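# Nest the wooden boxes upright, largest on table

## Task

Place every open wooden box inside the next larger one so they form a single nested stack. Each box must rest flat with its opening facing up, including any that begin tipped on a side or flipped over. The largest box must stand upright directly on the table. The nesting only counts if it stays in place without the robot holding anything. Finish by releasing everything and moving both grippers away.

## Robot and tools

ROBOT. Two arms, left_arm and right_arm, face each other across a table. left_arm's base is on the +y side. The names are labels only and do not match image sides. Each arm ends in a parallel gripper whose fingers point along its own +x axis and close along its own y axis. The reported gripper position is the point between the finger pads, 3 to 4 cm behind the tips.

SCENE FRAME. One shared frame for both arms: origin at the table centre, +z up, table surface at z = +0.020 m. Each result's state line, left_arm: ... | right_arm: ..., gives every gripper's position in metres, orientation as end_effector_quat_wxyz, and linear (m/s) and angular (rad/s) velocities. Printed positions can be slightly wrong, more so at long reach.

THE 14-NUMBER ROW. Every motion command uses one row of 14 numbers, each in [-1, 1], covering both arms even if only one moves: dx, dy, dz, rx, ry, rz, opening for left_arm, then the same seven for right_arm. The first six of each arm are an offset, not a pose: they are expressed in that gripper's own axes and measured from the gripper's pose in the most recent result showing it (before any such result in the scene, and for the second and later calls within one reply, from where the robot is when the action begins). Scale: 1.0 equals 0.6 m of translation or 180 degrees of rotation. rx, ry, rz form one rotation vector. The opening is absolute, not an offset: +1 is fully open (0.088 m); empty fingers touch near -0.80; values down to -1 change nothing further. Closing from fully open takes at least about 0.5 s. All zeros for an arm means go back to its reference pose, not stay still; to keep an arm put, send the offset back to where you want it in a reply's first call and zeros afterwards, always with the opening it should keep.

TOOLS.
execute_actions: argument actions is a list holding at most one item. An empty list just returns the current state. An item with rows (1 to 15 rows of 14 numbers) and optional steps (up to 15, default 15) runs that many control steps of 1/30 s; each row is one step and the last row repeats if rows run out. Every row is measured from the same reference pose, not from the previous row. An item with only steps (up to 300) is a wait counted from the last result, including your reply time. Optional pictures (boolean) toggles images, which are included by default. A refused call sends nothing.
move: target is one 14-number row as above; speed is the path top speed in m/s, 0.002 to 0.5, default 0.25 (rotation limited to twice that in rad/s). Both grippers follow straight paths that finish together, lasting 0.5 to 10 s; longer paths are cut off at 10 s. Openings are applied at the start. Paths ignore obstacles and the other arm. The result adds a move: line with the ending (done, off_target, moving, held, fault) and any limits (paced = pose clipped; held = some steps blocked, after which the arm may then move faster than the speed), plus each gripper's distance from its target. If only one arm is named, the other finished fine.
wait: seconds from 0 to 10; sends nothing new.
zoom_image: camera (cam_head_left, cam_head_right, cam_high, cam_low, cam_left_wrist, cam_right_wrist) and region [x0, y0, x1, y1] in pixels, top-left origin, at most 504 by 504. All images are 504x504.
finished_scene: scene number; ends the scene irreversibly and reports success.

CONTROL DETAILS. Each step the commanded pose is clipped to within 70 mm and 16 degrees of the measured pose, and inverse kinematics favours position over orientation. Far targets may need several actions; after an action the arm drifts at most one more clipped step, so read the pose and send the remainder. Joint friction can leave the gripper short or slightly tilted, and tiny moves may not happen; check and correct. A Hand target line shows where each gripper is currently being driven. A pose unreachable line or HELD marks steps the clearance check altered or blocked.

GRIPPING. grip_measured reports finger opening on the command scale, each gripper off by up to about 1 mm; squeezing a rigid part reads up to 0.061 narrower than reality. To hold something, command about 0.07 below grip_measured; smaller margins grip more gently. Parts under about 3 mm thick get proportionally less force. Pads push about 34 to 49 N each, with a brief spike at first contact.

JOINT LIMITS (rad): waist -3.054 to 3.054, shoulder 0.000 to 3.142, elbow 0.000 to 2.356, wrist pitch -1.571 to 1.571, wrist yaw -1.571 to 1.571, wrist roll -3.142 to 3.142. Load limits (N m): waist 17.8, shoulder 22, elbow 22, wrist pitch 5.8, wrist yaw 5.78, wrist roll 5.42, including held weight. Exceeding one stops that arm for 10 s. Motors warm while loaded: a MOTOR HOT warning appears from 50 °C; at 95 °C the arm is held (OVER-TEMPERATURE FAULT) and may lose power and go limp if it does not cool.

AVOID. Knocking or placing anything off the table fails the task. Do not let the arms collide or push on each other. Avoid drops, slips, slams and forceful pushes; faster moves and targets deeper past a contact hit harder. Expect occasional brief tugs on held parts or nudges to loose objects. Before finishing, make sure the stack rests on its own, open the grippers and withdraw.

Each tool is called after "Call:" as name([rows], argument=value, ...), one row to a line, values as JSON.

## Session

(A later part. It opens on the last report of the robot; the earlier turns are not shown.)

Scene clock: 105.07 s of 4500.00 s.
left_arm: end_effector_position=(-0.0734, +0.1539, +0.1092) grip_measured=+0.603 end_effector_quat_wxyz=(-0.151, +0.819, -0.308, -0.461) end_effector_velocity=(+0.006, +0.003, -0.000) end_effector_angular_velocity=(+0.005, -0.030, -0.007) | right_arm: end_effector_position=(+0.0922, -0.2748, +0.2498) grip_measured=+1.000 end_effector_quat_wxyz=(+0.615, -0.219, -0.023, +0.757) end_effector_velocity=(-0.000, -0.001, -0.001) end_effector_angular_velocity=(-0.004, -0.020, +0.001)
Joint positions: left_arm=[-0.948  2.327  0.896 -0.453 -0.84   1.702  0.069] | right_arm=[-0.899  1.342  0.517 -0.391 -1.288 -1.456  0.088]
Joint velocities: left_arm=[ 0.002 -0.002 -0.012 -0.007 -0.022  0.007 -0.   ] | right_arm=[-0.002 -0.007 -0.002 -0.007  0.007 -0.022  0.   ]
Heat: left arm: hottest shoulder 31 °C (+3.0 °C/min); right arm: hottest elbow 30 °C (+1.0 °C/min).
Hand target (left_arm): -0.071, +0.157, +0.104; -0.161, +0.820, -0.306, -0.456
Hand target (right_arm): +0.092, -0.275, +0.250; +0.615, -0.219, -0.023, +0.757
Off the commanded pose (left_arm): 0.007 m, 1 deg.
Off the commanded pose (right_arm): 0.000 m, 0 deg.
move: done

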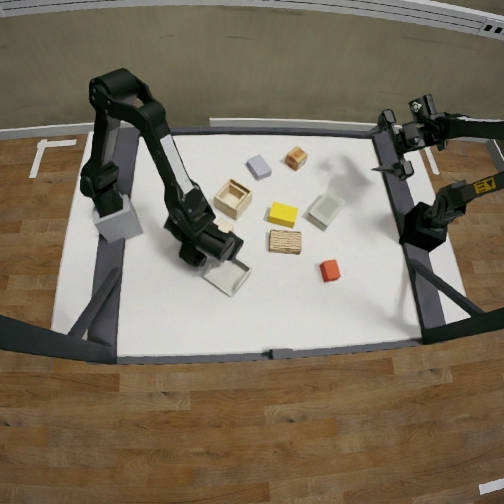

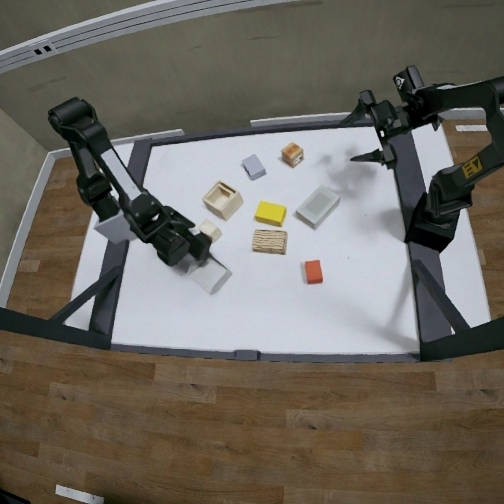

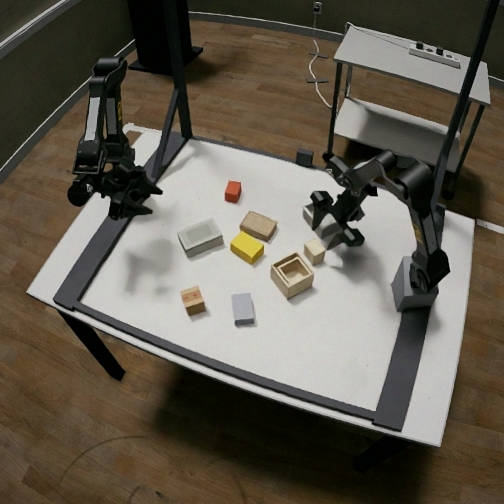

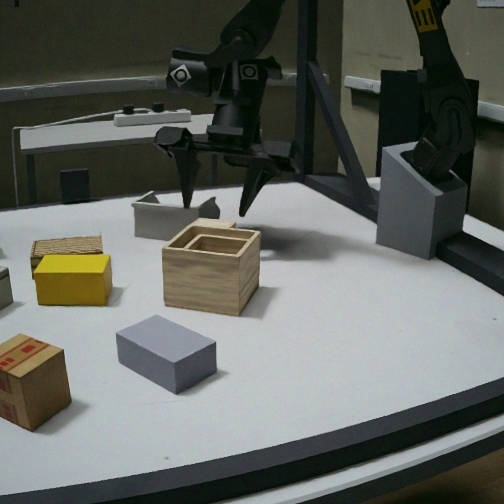

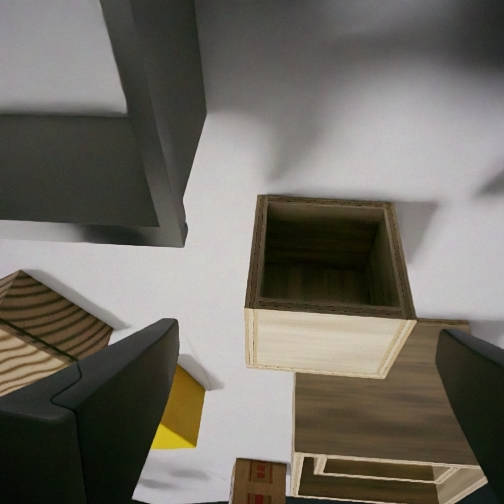

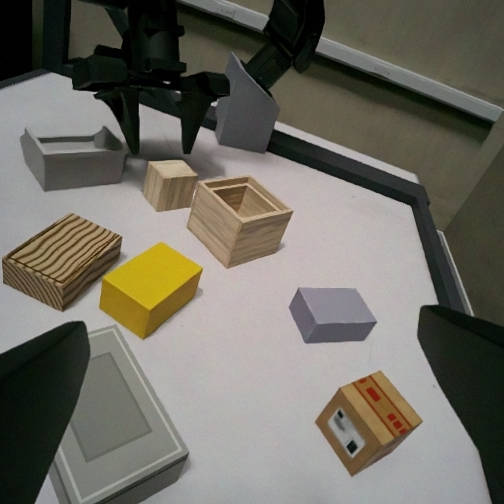

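Call:
move(target=[0.105,-0.021,-0.008,0.005,0,-0.01,0.6,0,0,0,0,0,0,1], speed=0.08)

Call:
move(target=[0,0,0,0,0,0,0.0,0,0,0,0,0,0,1])

Scene clock: 108.00 s of 4500.00 s.
left_arm: end_effector_position=(-0.0405, +0.1344, +0.0627) grip_measured=+0.603 end_effector_quat_wxyz=(-0.154, +0.821, -0.300, -0.461) end_effector_velocity=(-0.002, -0.000, +0.000) end_effector_angular_velocity=(-0.002, +0.007, -0.007) | right_arm: end_effector_position=(+0.0922, -0.2748, +0.2498) grip_measured=+1.000 end_effector_quat_wxyz=(+0.615, -0.219, -0.023, +0.757) end_effector_velocity=(-0.003, +0.000, +0.000) end_effector_angular_velocity=(+0.001, +0.016, +0.007)
Joint positions: left_arm=[-0.758  2.411  0.824 -0.108 -0.884  1.964  0.069] | right_arm=[-0.899  1.342  0.517 -0.391 -1.288 -1.456  0.088]
Joint velocities: left_arm=[-0.002 -0.002 -0.002  0.007  0.007  0.007  0.   ] | right_arm=[ 0.002  0.002  0.002 -0.022 -0.007 -0.007  0.   ]
Heat: left arm: hottest shoulder 31 °C (+3.0 °C/min); right arm: hottest elbow 30 °C (+1.0 °C/min).
Hand target (left_arm): -0.039, +0.139, +0.057; -0.166, +0.821, -0.298, -0.457
Hand target (right_arm): +0.092, -0.275, +0.250; +0.615, -0.219, -0.023, +0.757
Off the commanded pose (left_arm): 0.007 m, 1 deg.
Off the commanded pose (right_arm): 0.000 m, 0 deg.
move: done

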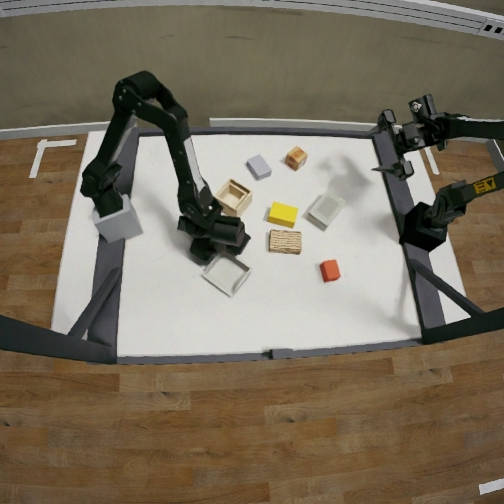

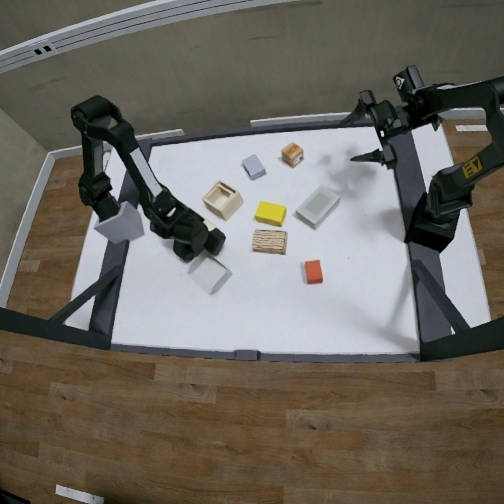

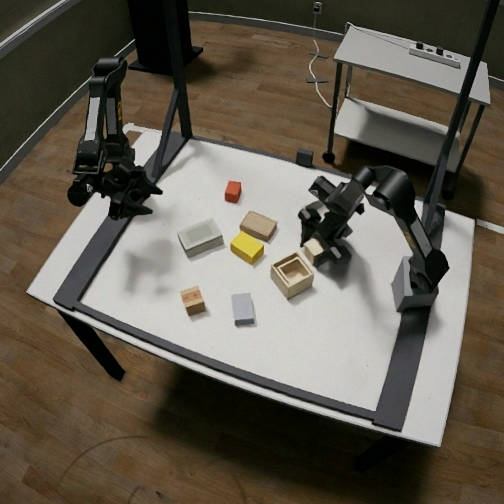

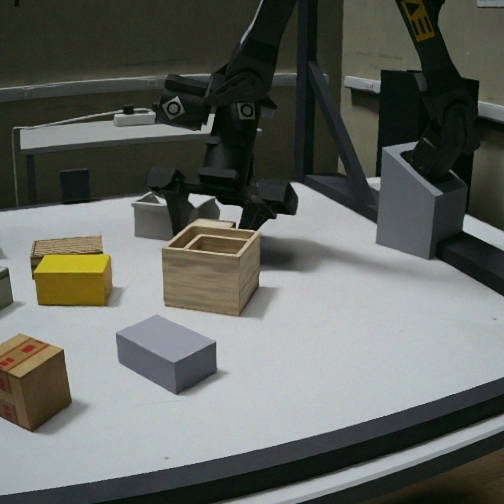

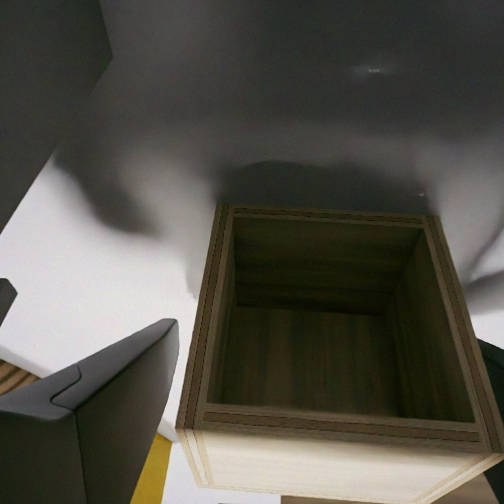

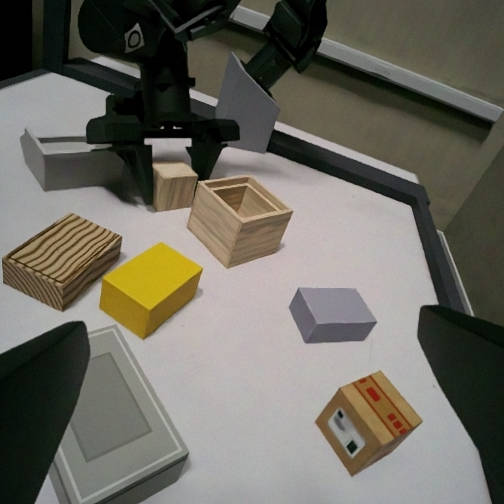

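Scene clock: 108.50 s of 4500.00 s.
left_arm: end_effector_position=(-0.0405, +0.1343, +0.0630) grip_measured=+0.155 end_effector_quat_wxyz=(-0.154, +0.821, -0.300, -0.460) end_effector_velocity=(+0.001, +0.002, -0.001) end_effector_angular_velocity=(+0.004, -0.009, +0.001) | right_arm: end_effector_position=(+0.0922, -0.2748, +0.2498) grip_measured=+1.000 end_effector_quat_wxyz=(+0.615, -0.219, -0.023, +0.757) end_effector_velocity=(-0.000, -0.001, +0.001) end_effector_angular_velocity=(+0.008, -0.012, +0.002)
Joint positions: left_arm=[-0.759  2.411  0.824 -0.108 -0.885  1.964  0.047] | right_arm=[-0.899  1.342  0.517 -0.391 -1.288 -1.456  0.088]
Joint velocities: left_arm=[-0.002  0.002 -0.002 -0.007 -0.007 -0.007  0.   ] | right_arm=[-0.007 -0.002 -0.002 -0.007 -0.007 -0.022  0.   ]
Heat: left arm: hottest shoulder 31 °C (+3.0 °C/min); right arm: hottest elbow 30 °C (+1.0 °C/min).
Hand target (left_arm): -0.041, +0.134, +0.063; -0.154, +0.821, -0.300, -0.461
Hand target (right_arm): +0.092, -0.275, +0.250; +0.615, -0.219, -0.023, +0.757
Off the commanded pose (left_arm): 0.000 m, 0 deg.
Off the commanded pose (right_arm): 0.000 m, 0 deg.
move: done

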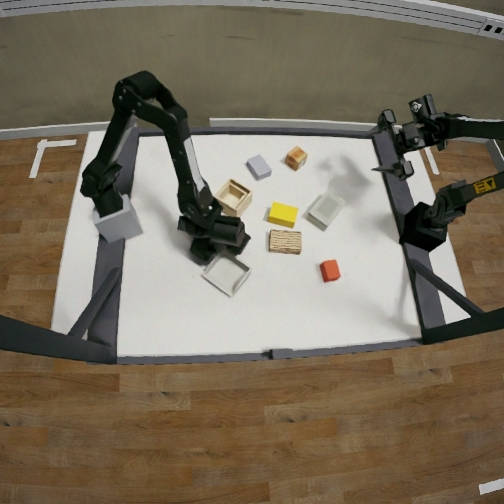

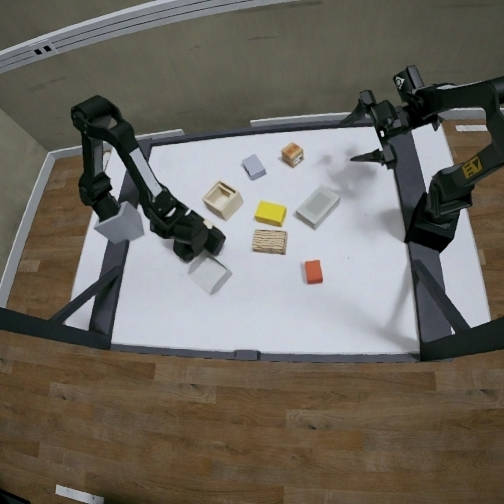

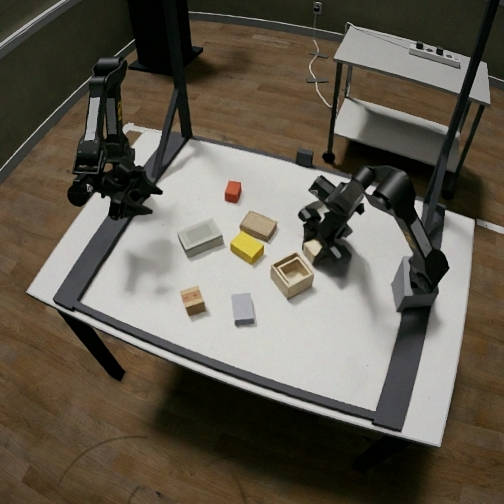

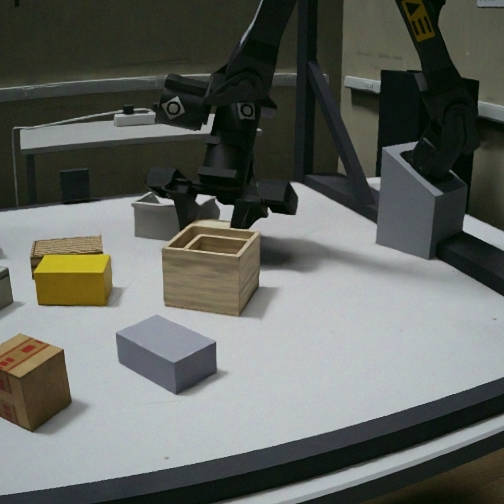

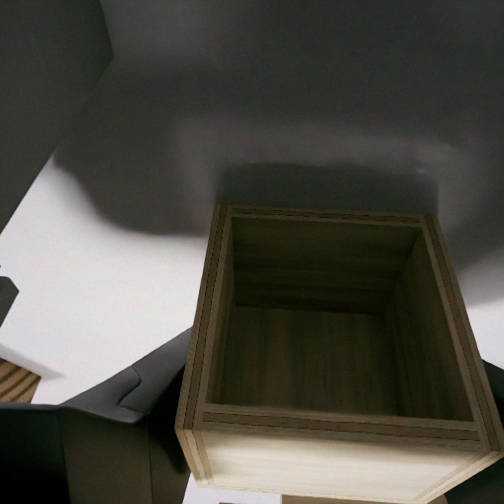

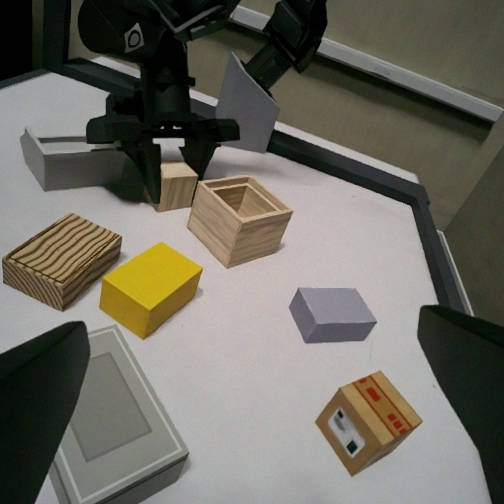

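Call:
move(target=[-0.17,0,-0.106,0,0,0,0.05,0,0,0,0,0,0,1], speed=0.2)

Call:
move(target=[0.2,-0.353,-0.208,-0.928,-0.055,0.214,0.05,0,0,0,0,0,0,1], speed=0.4)

Scene clock: 114.57 s of 4500.00 s.
left_arm: end_effector_position=(-0.0359, +0.1388, +0.1785) grip_measured=+0.155 end_effector_quat_wxyz=(-0.162, +0.823, -0.299, -0.456) end_effector_velocity=(+0.004, +0.003, -0.000) end_effector_angular_velocity=(+0.012, -0.014, +0.002) | right_arm: end_effector_position=(+0.0922, -0.2748, +0.2498) grip_measured=+1.000 end_effector_quat_wxyz=(+0.615, -0.219, -0.023, +0.757) end_effector_velocity=(-0.002, -0.000, +0.002) end_effector_angular_velocity=(+0.018, +0.006, +0.008)
Joint positions: left_arm=[-0.89   2.126  1.011 -0.748 -0.865  1.767  0.047] | right_arm=[-0.899  1.342  0.517 -0.391 -1.288 -1.456  0.088]
Joint velocities: left_arm=[ 0.002 -0.002 -0.002 -0.022 -0.007 -0.007 -0.   ] | right_arm=[-0.002 -0.002 -0.002 -0.007 -0.022 -0.007  0.   ]
Heat: left arm: hottest shoulder 31 °C (+3.0 °C/min); right arm: hottest elbow 30 °C (+1.0 °C/min).
Hand target (left_arm): -0.037, +0.137, +0.183; -0.154, +0.822, -0.300, -0.459
Hand target (right_arm): +0.092, -0.275, +0.250; +0.615, -0.219, -0.023, +0.757
Off the commanded pose (left_arm): 0.006 m, 1 deg.
Off the commanded pose (right_arm): 0.000 m, 0 deg.
After step 90, 1.97 s passed at rest.
move: done

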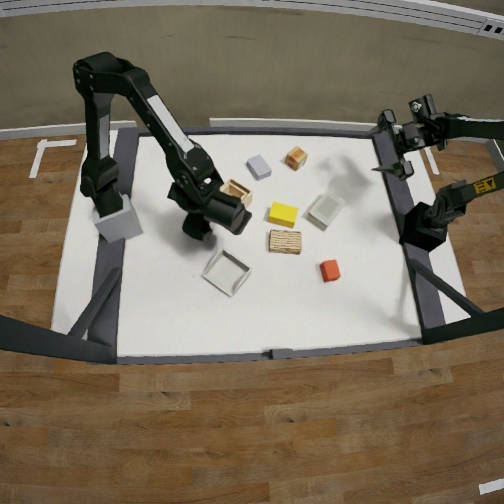

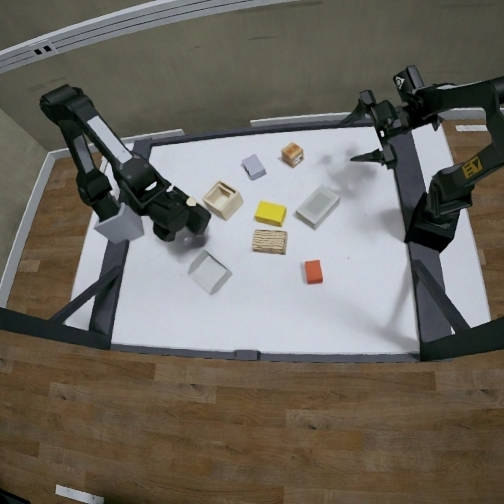

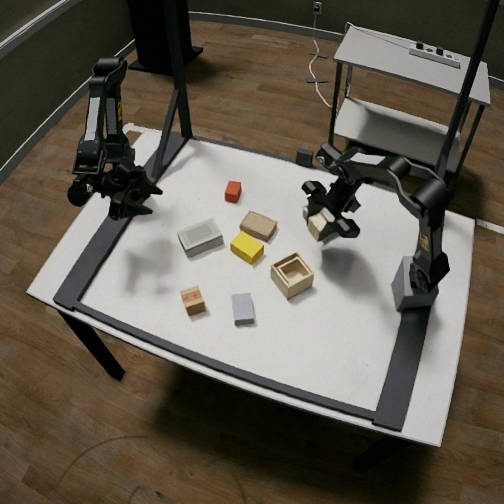

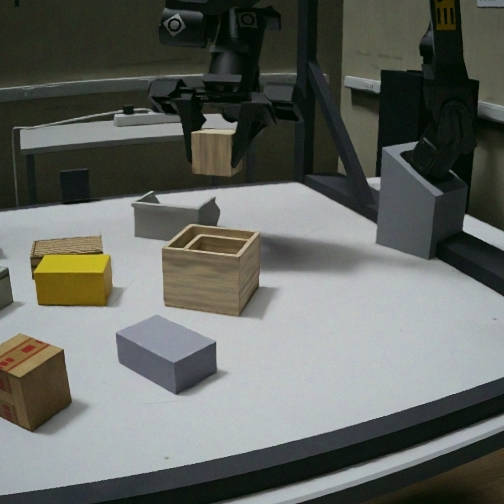

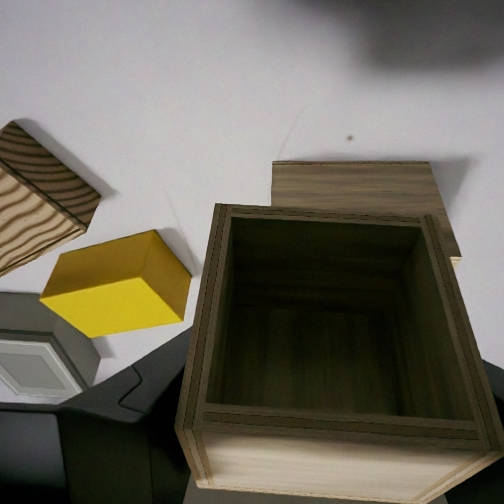

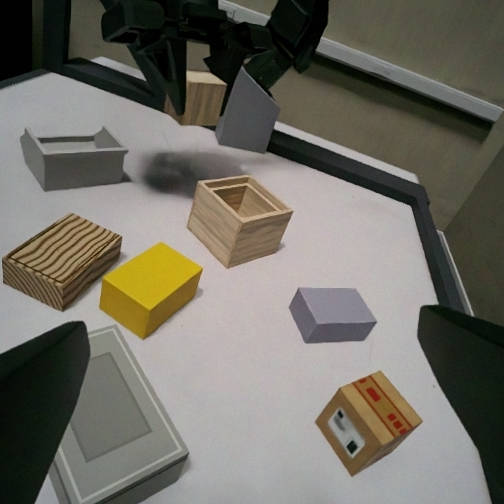

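Scene clock: 118.80 s of 4500.00 s.
left_arm: end_effector_position=(+0.2233, +0.1964, +0.1352) grip_measured=+0.155 end_effector_quat_wxyz=(+0.868, +0.126, +0.256, -0.405) end_effector_velocity=(-0.004, -0.002, +0.000) end_effector_angular_velocity=(-0.021, +0.020, -0.011) | right_arm: end_effector_position=(+0.0922, -0.2748, +0.2498) grip_measured=+1.000 end_effector_quat_wxyz=(+0.615, -0.219, -0.023, +0.757) end_effector_velocity=(+0.000, -0.000, +0.003) end_effector_angular_velocity=(+0.021, +0.006, -0.000)
Joint positions: left_arm=[ 0.19   1.533  0.206  0.942 -0.336  0.399  0.047] | right_arm=[-0.899  1.342  0.517 -0.391 -1.288 -1.456  0.088]
Joint velocities: left_arm=[-0.002 -0.002 -0.002 -0.007  0.022 -0.022 -0.   ] | right_arm=[-0.007 -0.002 -0.002  0.007 -0.022  0.007  0.   ]
Heat: left arm: hottest shoulder 31 °C (+3.0 °C/min); right arm: hottest elbow 30 °C (+1.0 °C/min).
Hand target (left_arm): +0.225, +0.195, +0.135; +0.869, +0.122, +0.258, -0.405
Hand target (right_arm): +0.092, -0.275, +0.250; +0.615, -0.219, -0.023, +0.757
Off the commanded pose (left_arm): 0.010 m, 1 deg.
Off the commanded pose (right_arm): 0.000 m, 0 deg.
move: off_target (left_arm)

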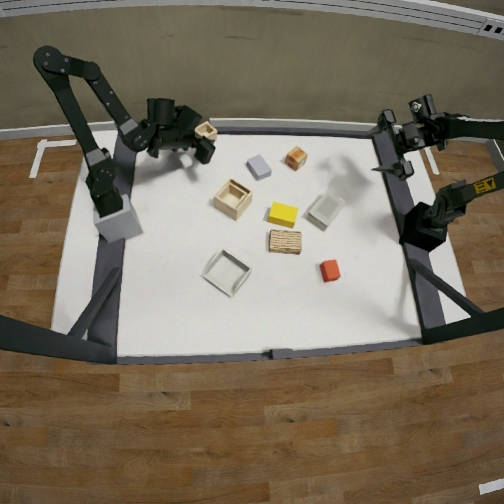

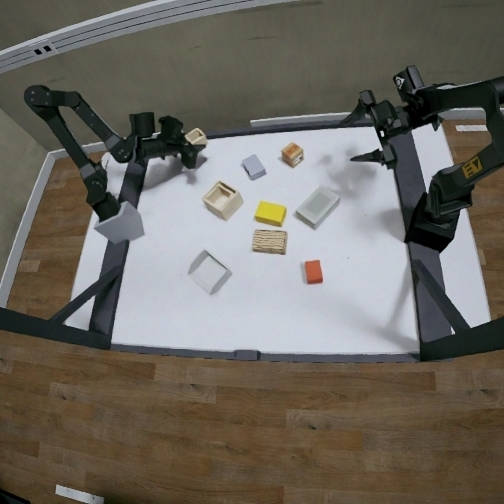

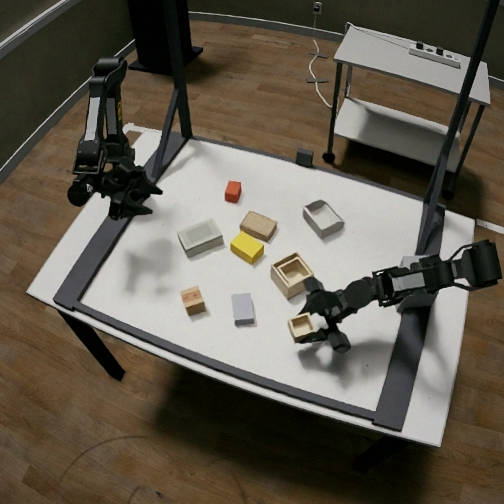

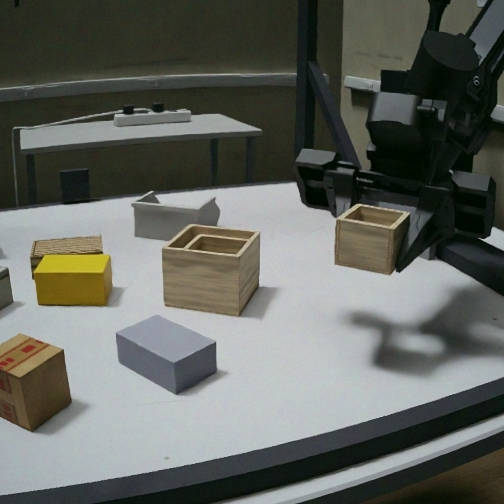

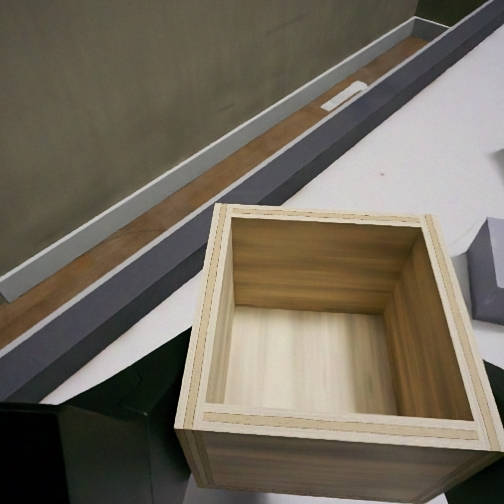

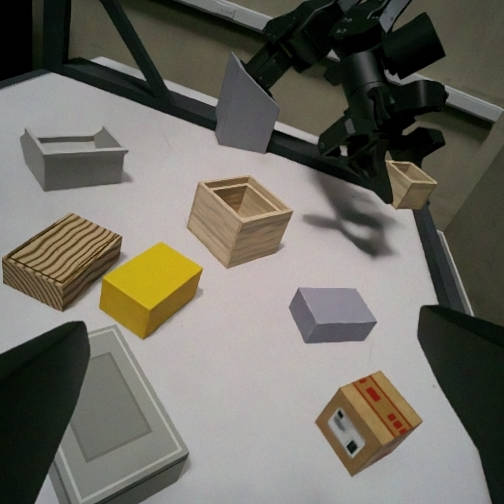

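Call:
move(target=[0.092,0,-0.112,0,0,0,0.05,0,0,0,0,0,0,1], speed=0.07)

Scene clock: 121.57 s of 4500.00 s.
left_arm: end_effector_position=(+0.2307, +0.1889, +0.0521) grip_measured=+0.155 end_effector_quat_wxyz=(+0.870, +0.122, +0.257, -0.403) end_effector_velocity=(-0.001, -0.000, -0.002) end_effector_angular_velocity=(+0.001, +0.005, +0.006) | right_arm: end_effector_position=(+0.0922, -0.2748, +0.2498) grip_measured=+1.000 end_effector_quat_wxyz=(+0.615, -0.219, -0.023, +0.757) end_effector_velocity=(-0.003, +0.001, +0.002) end_effector_angular_velocity=(+0.020, -0.008, +0.018)
Joint positions: left_arm=[ 0.384  2.159  0.278  1.518 -0.156  0.464  0.047] | right_arm=[-0.899  1.342  0.517 -0.391 -1.288 -1.456  0.088]
Joint velocities: left_arm=[-0.002  0.012  0.002  0.007 -0.007 -0.007  0.   ] | right_arm=[ 0.002 -0.002 -0.002 -0.007 -0.022 -0.022  0.   ]
Heat: left arm: hottest shoulder 31 °C (+3.0 °C/min); right arm: hottest elbow 30 °C (+1.0 °C/min).
Hand target (left_arm): +0.230, +0.188, +0.050; +0.868, +0.125, +0.258, -0.405
Hand target (right_arm): +0.092, -0.275, +0.250; +0.615, -0.219, -0.023, +0.757
Off the commanded pose (left_arm): 0.004 m, 1 deg.
Off the commanded pose (right_arm): 0.000 m, 0 deg.
move: done

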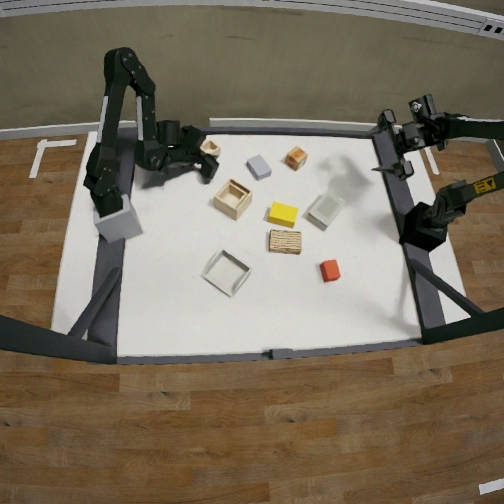

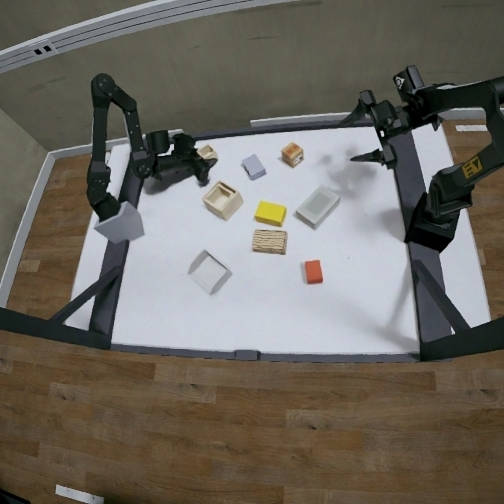

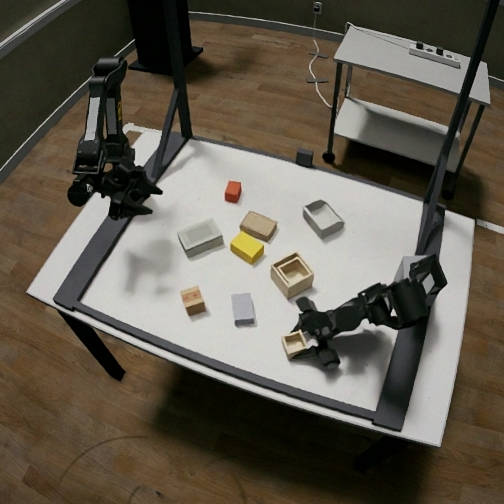

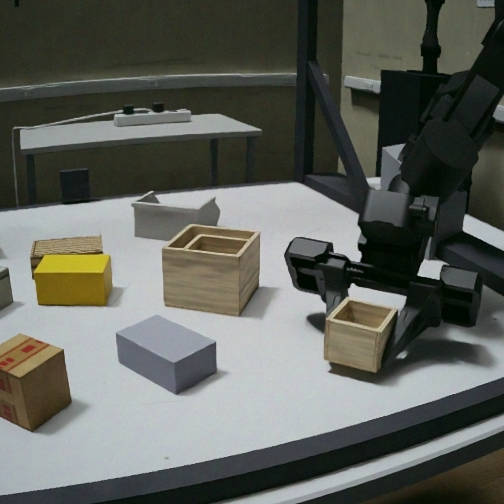

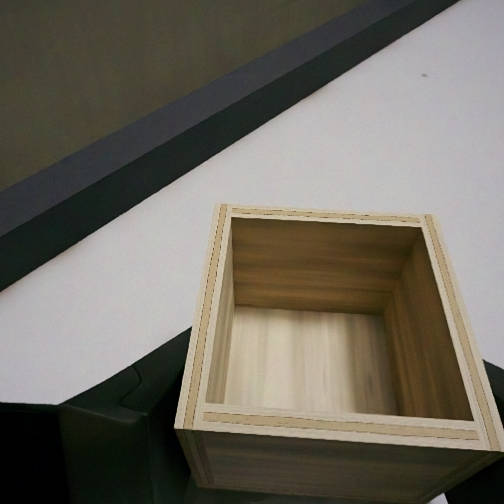

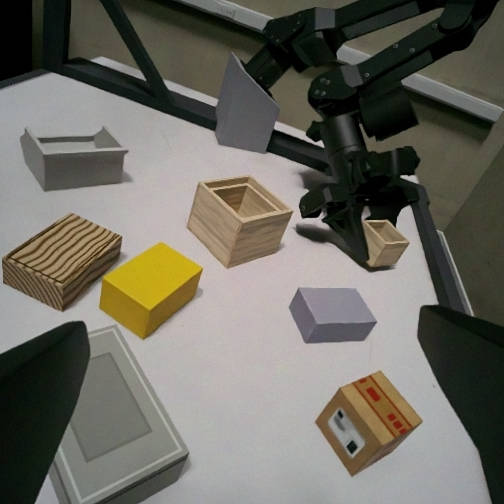

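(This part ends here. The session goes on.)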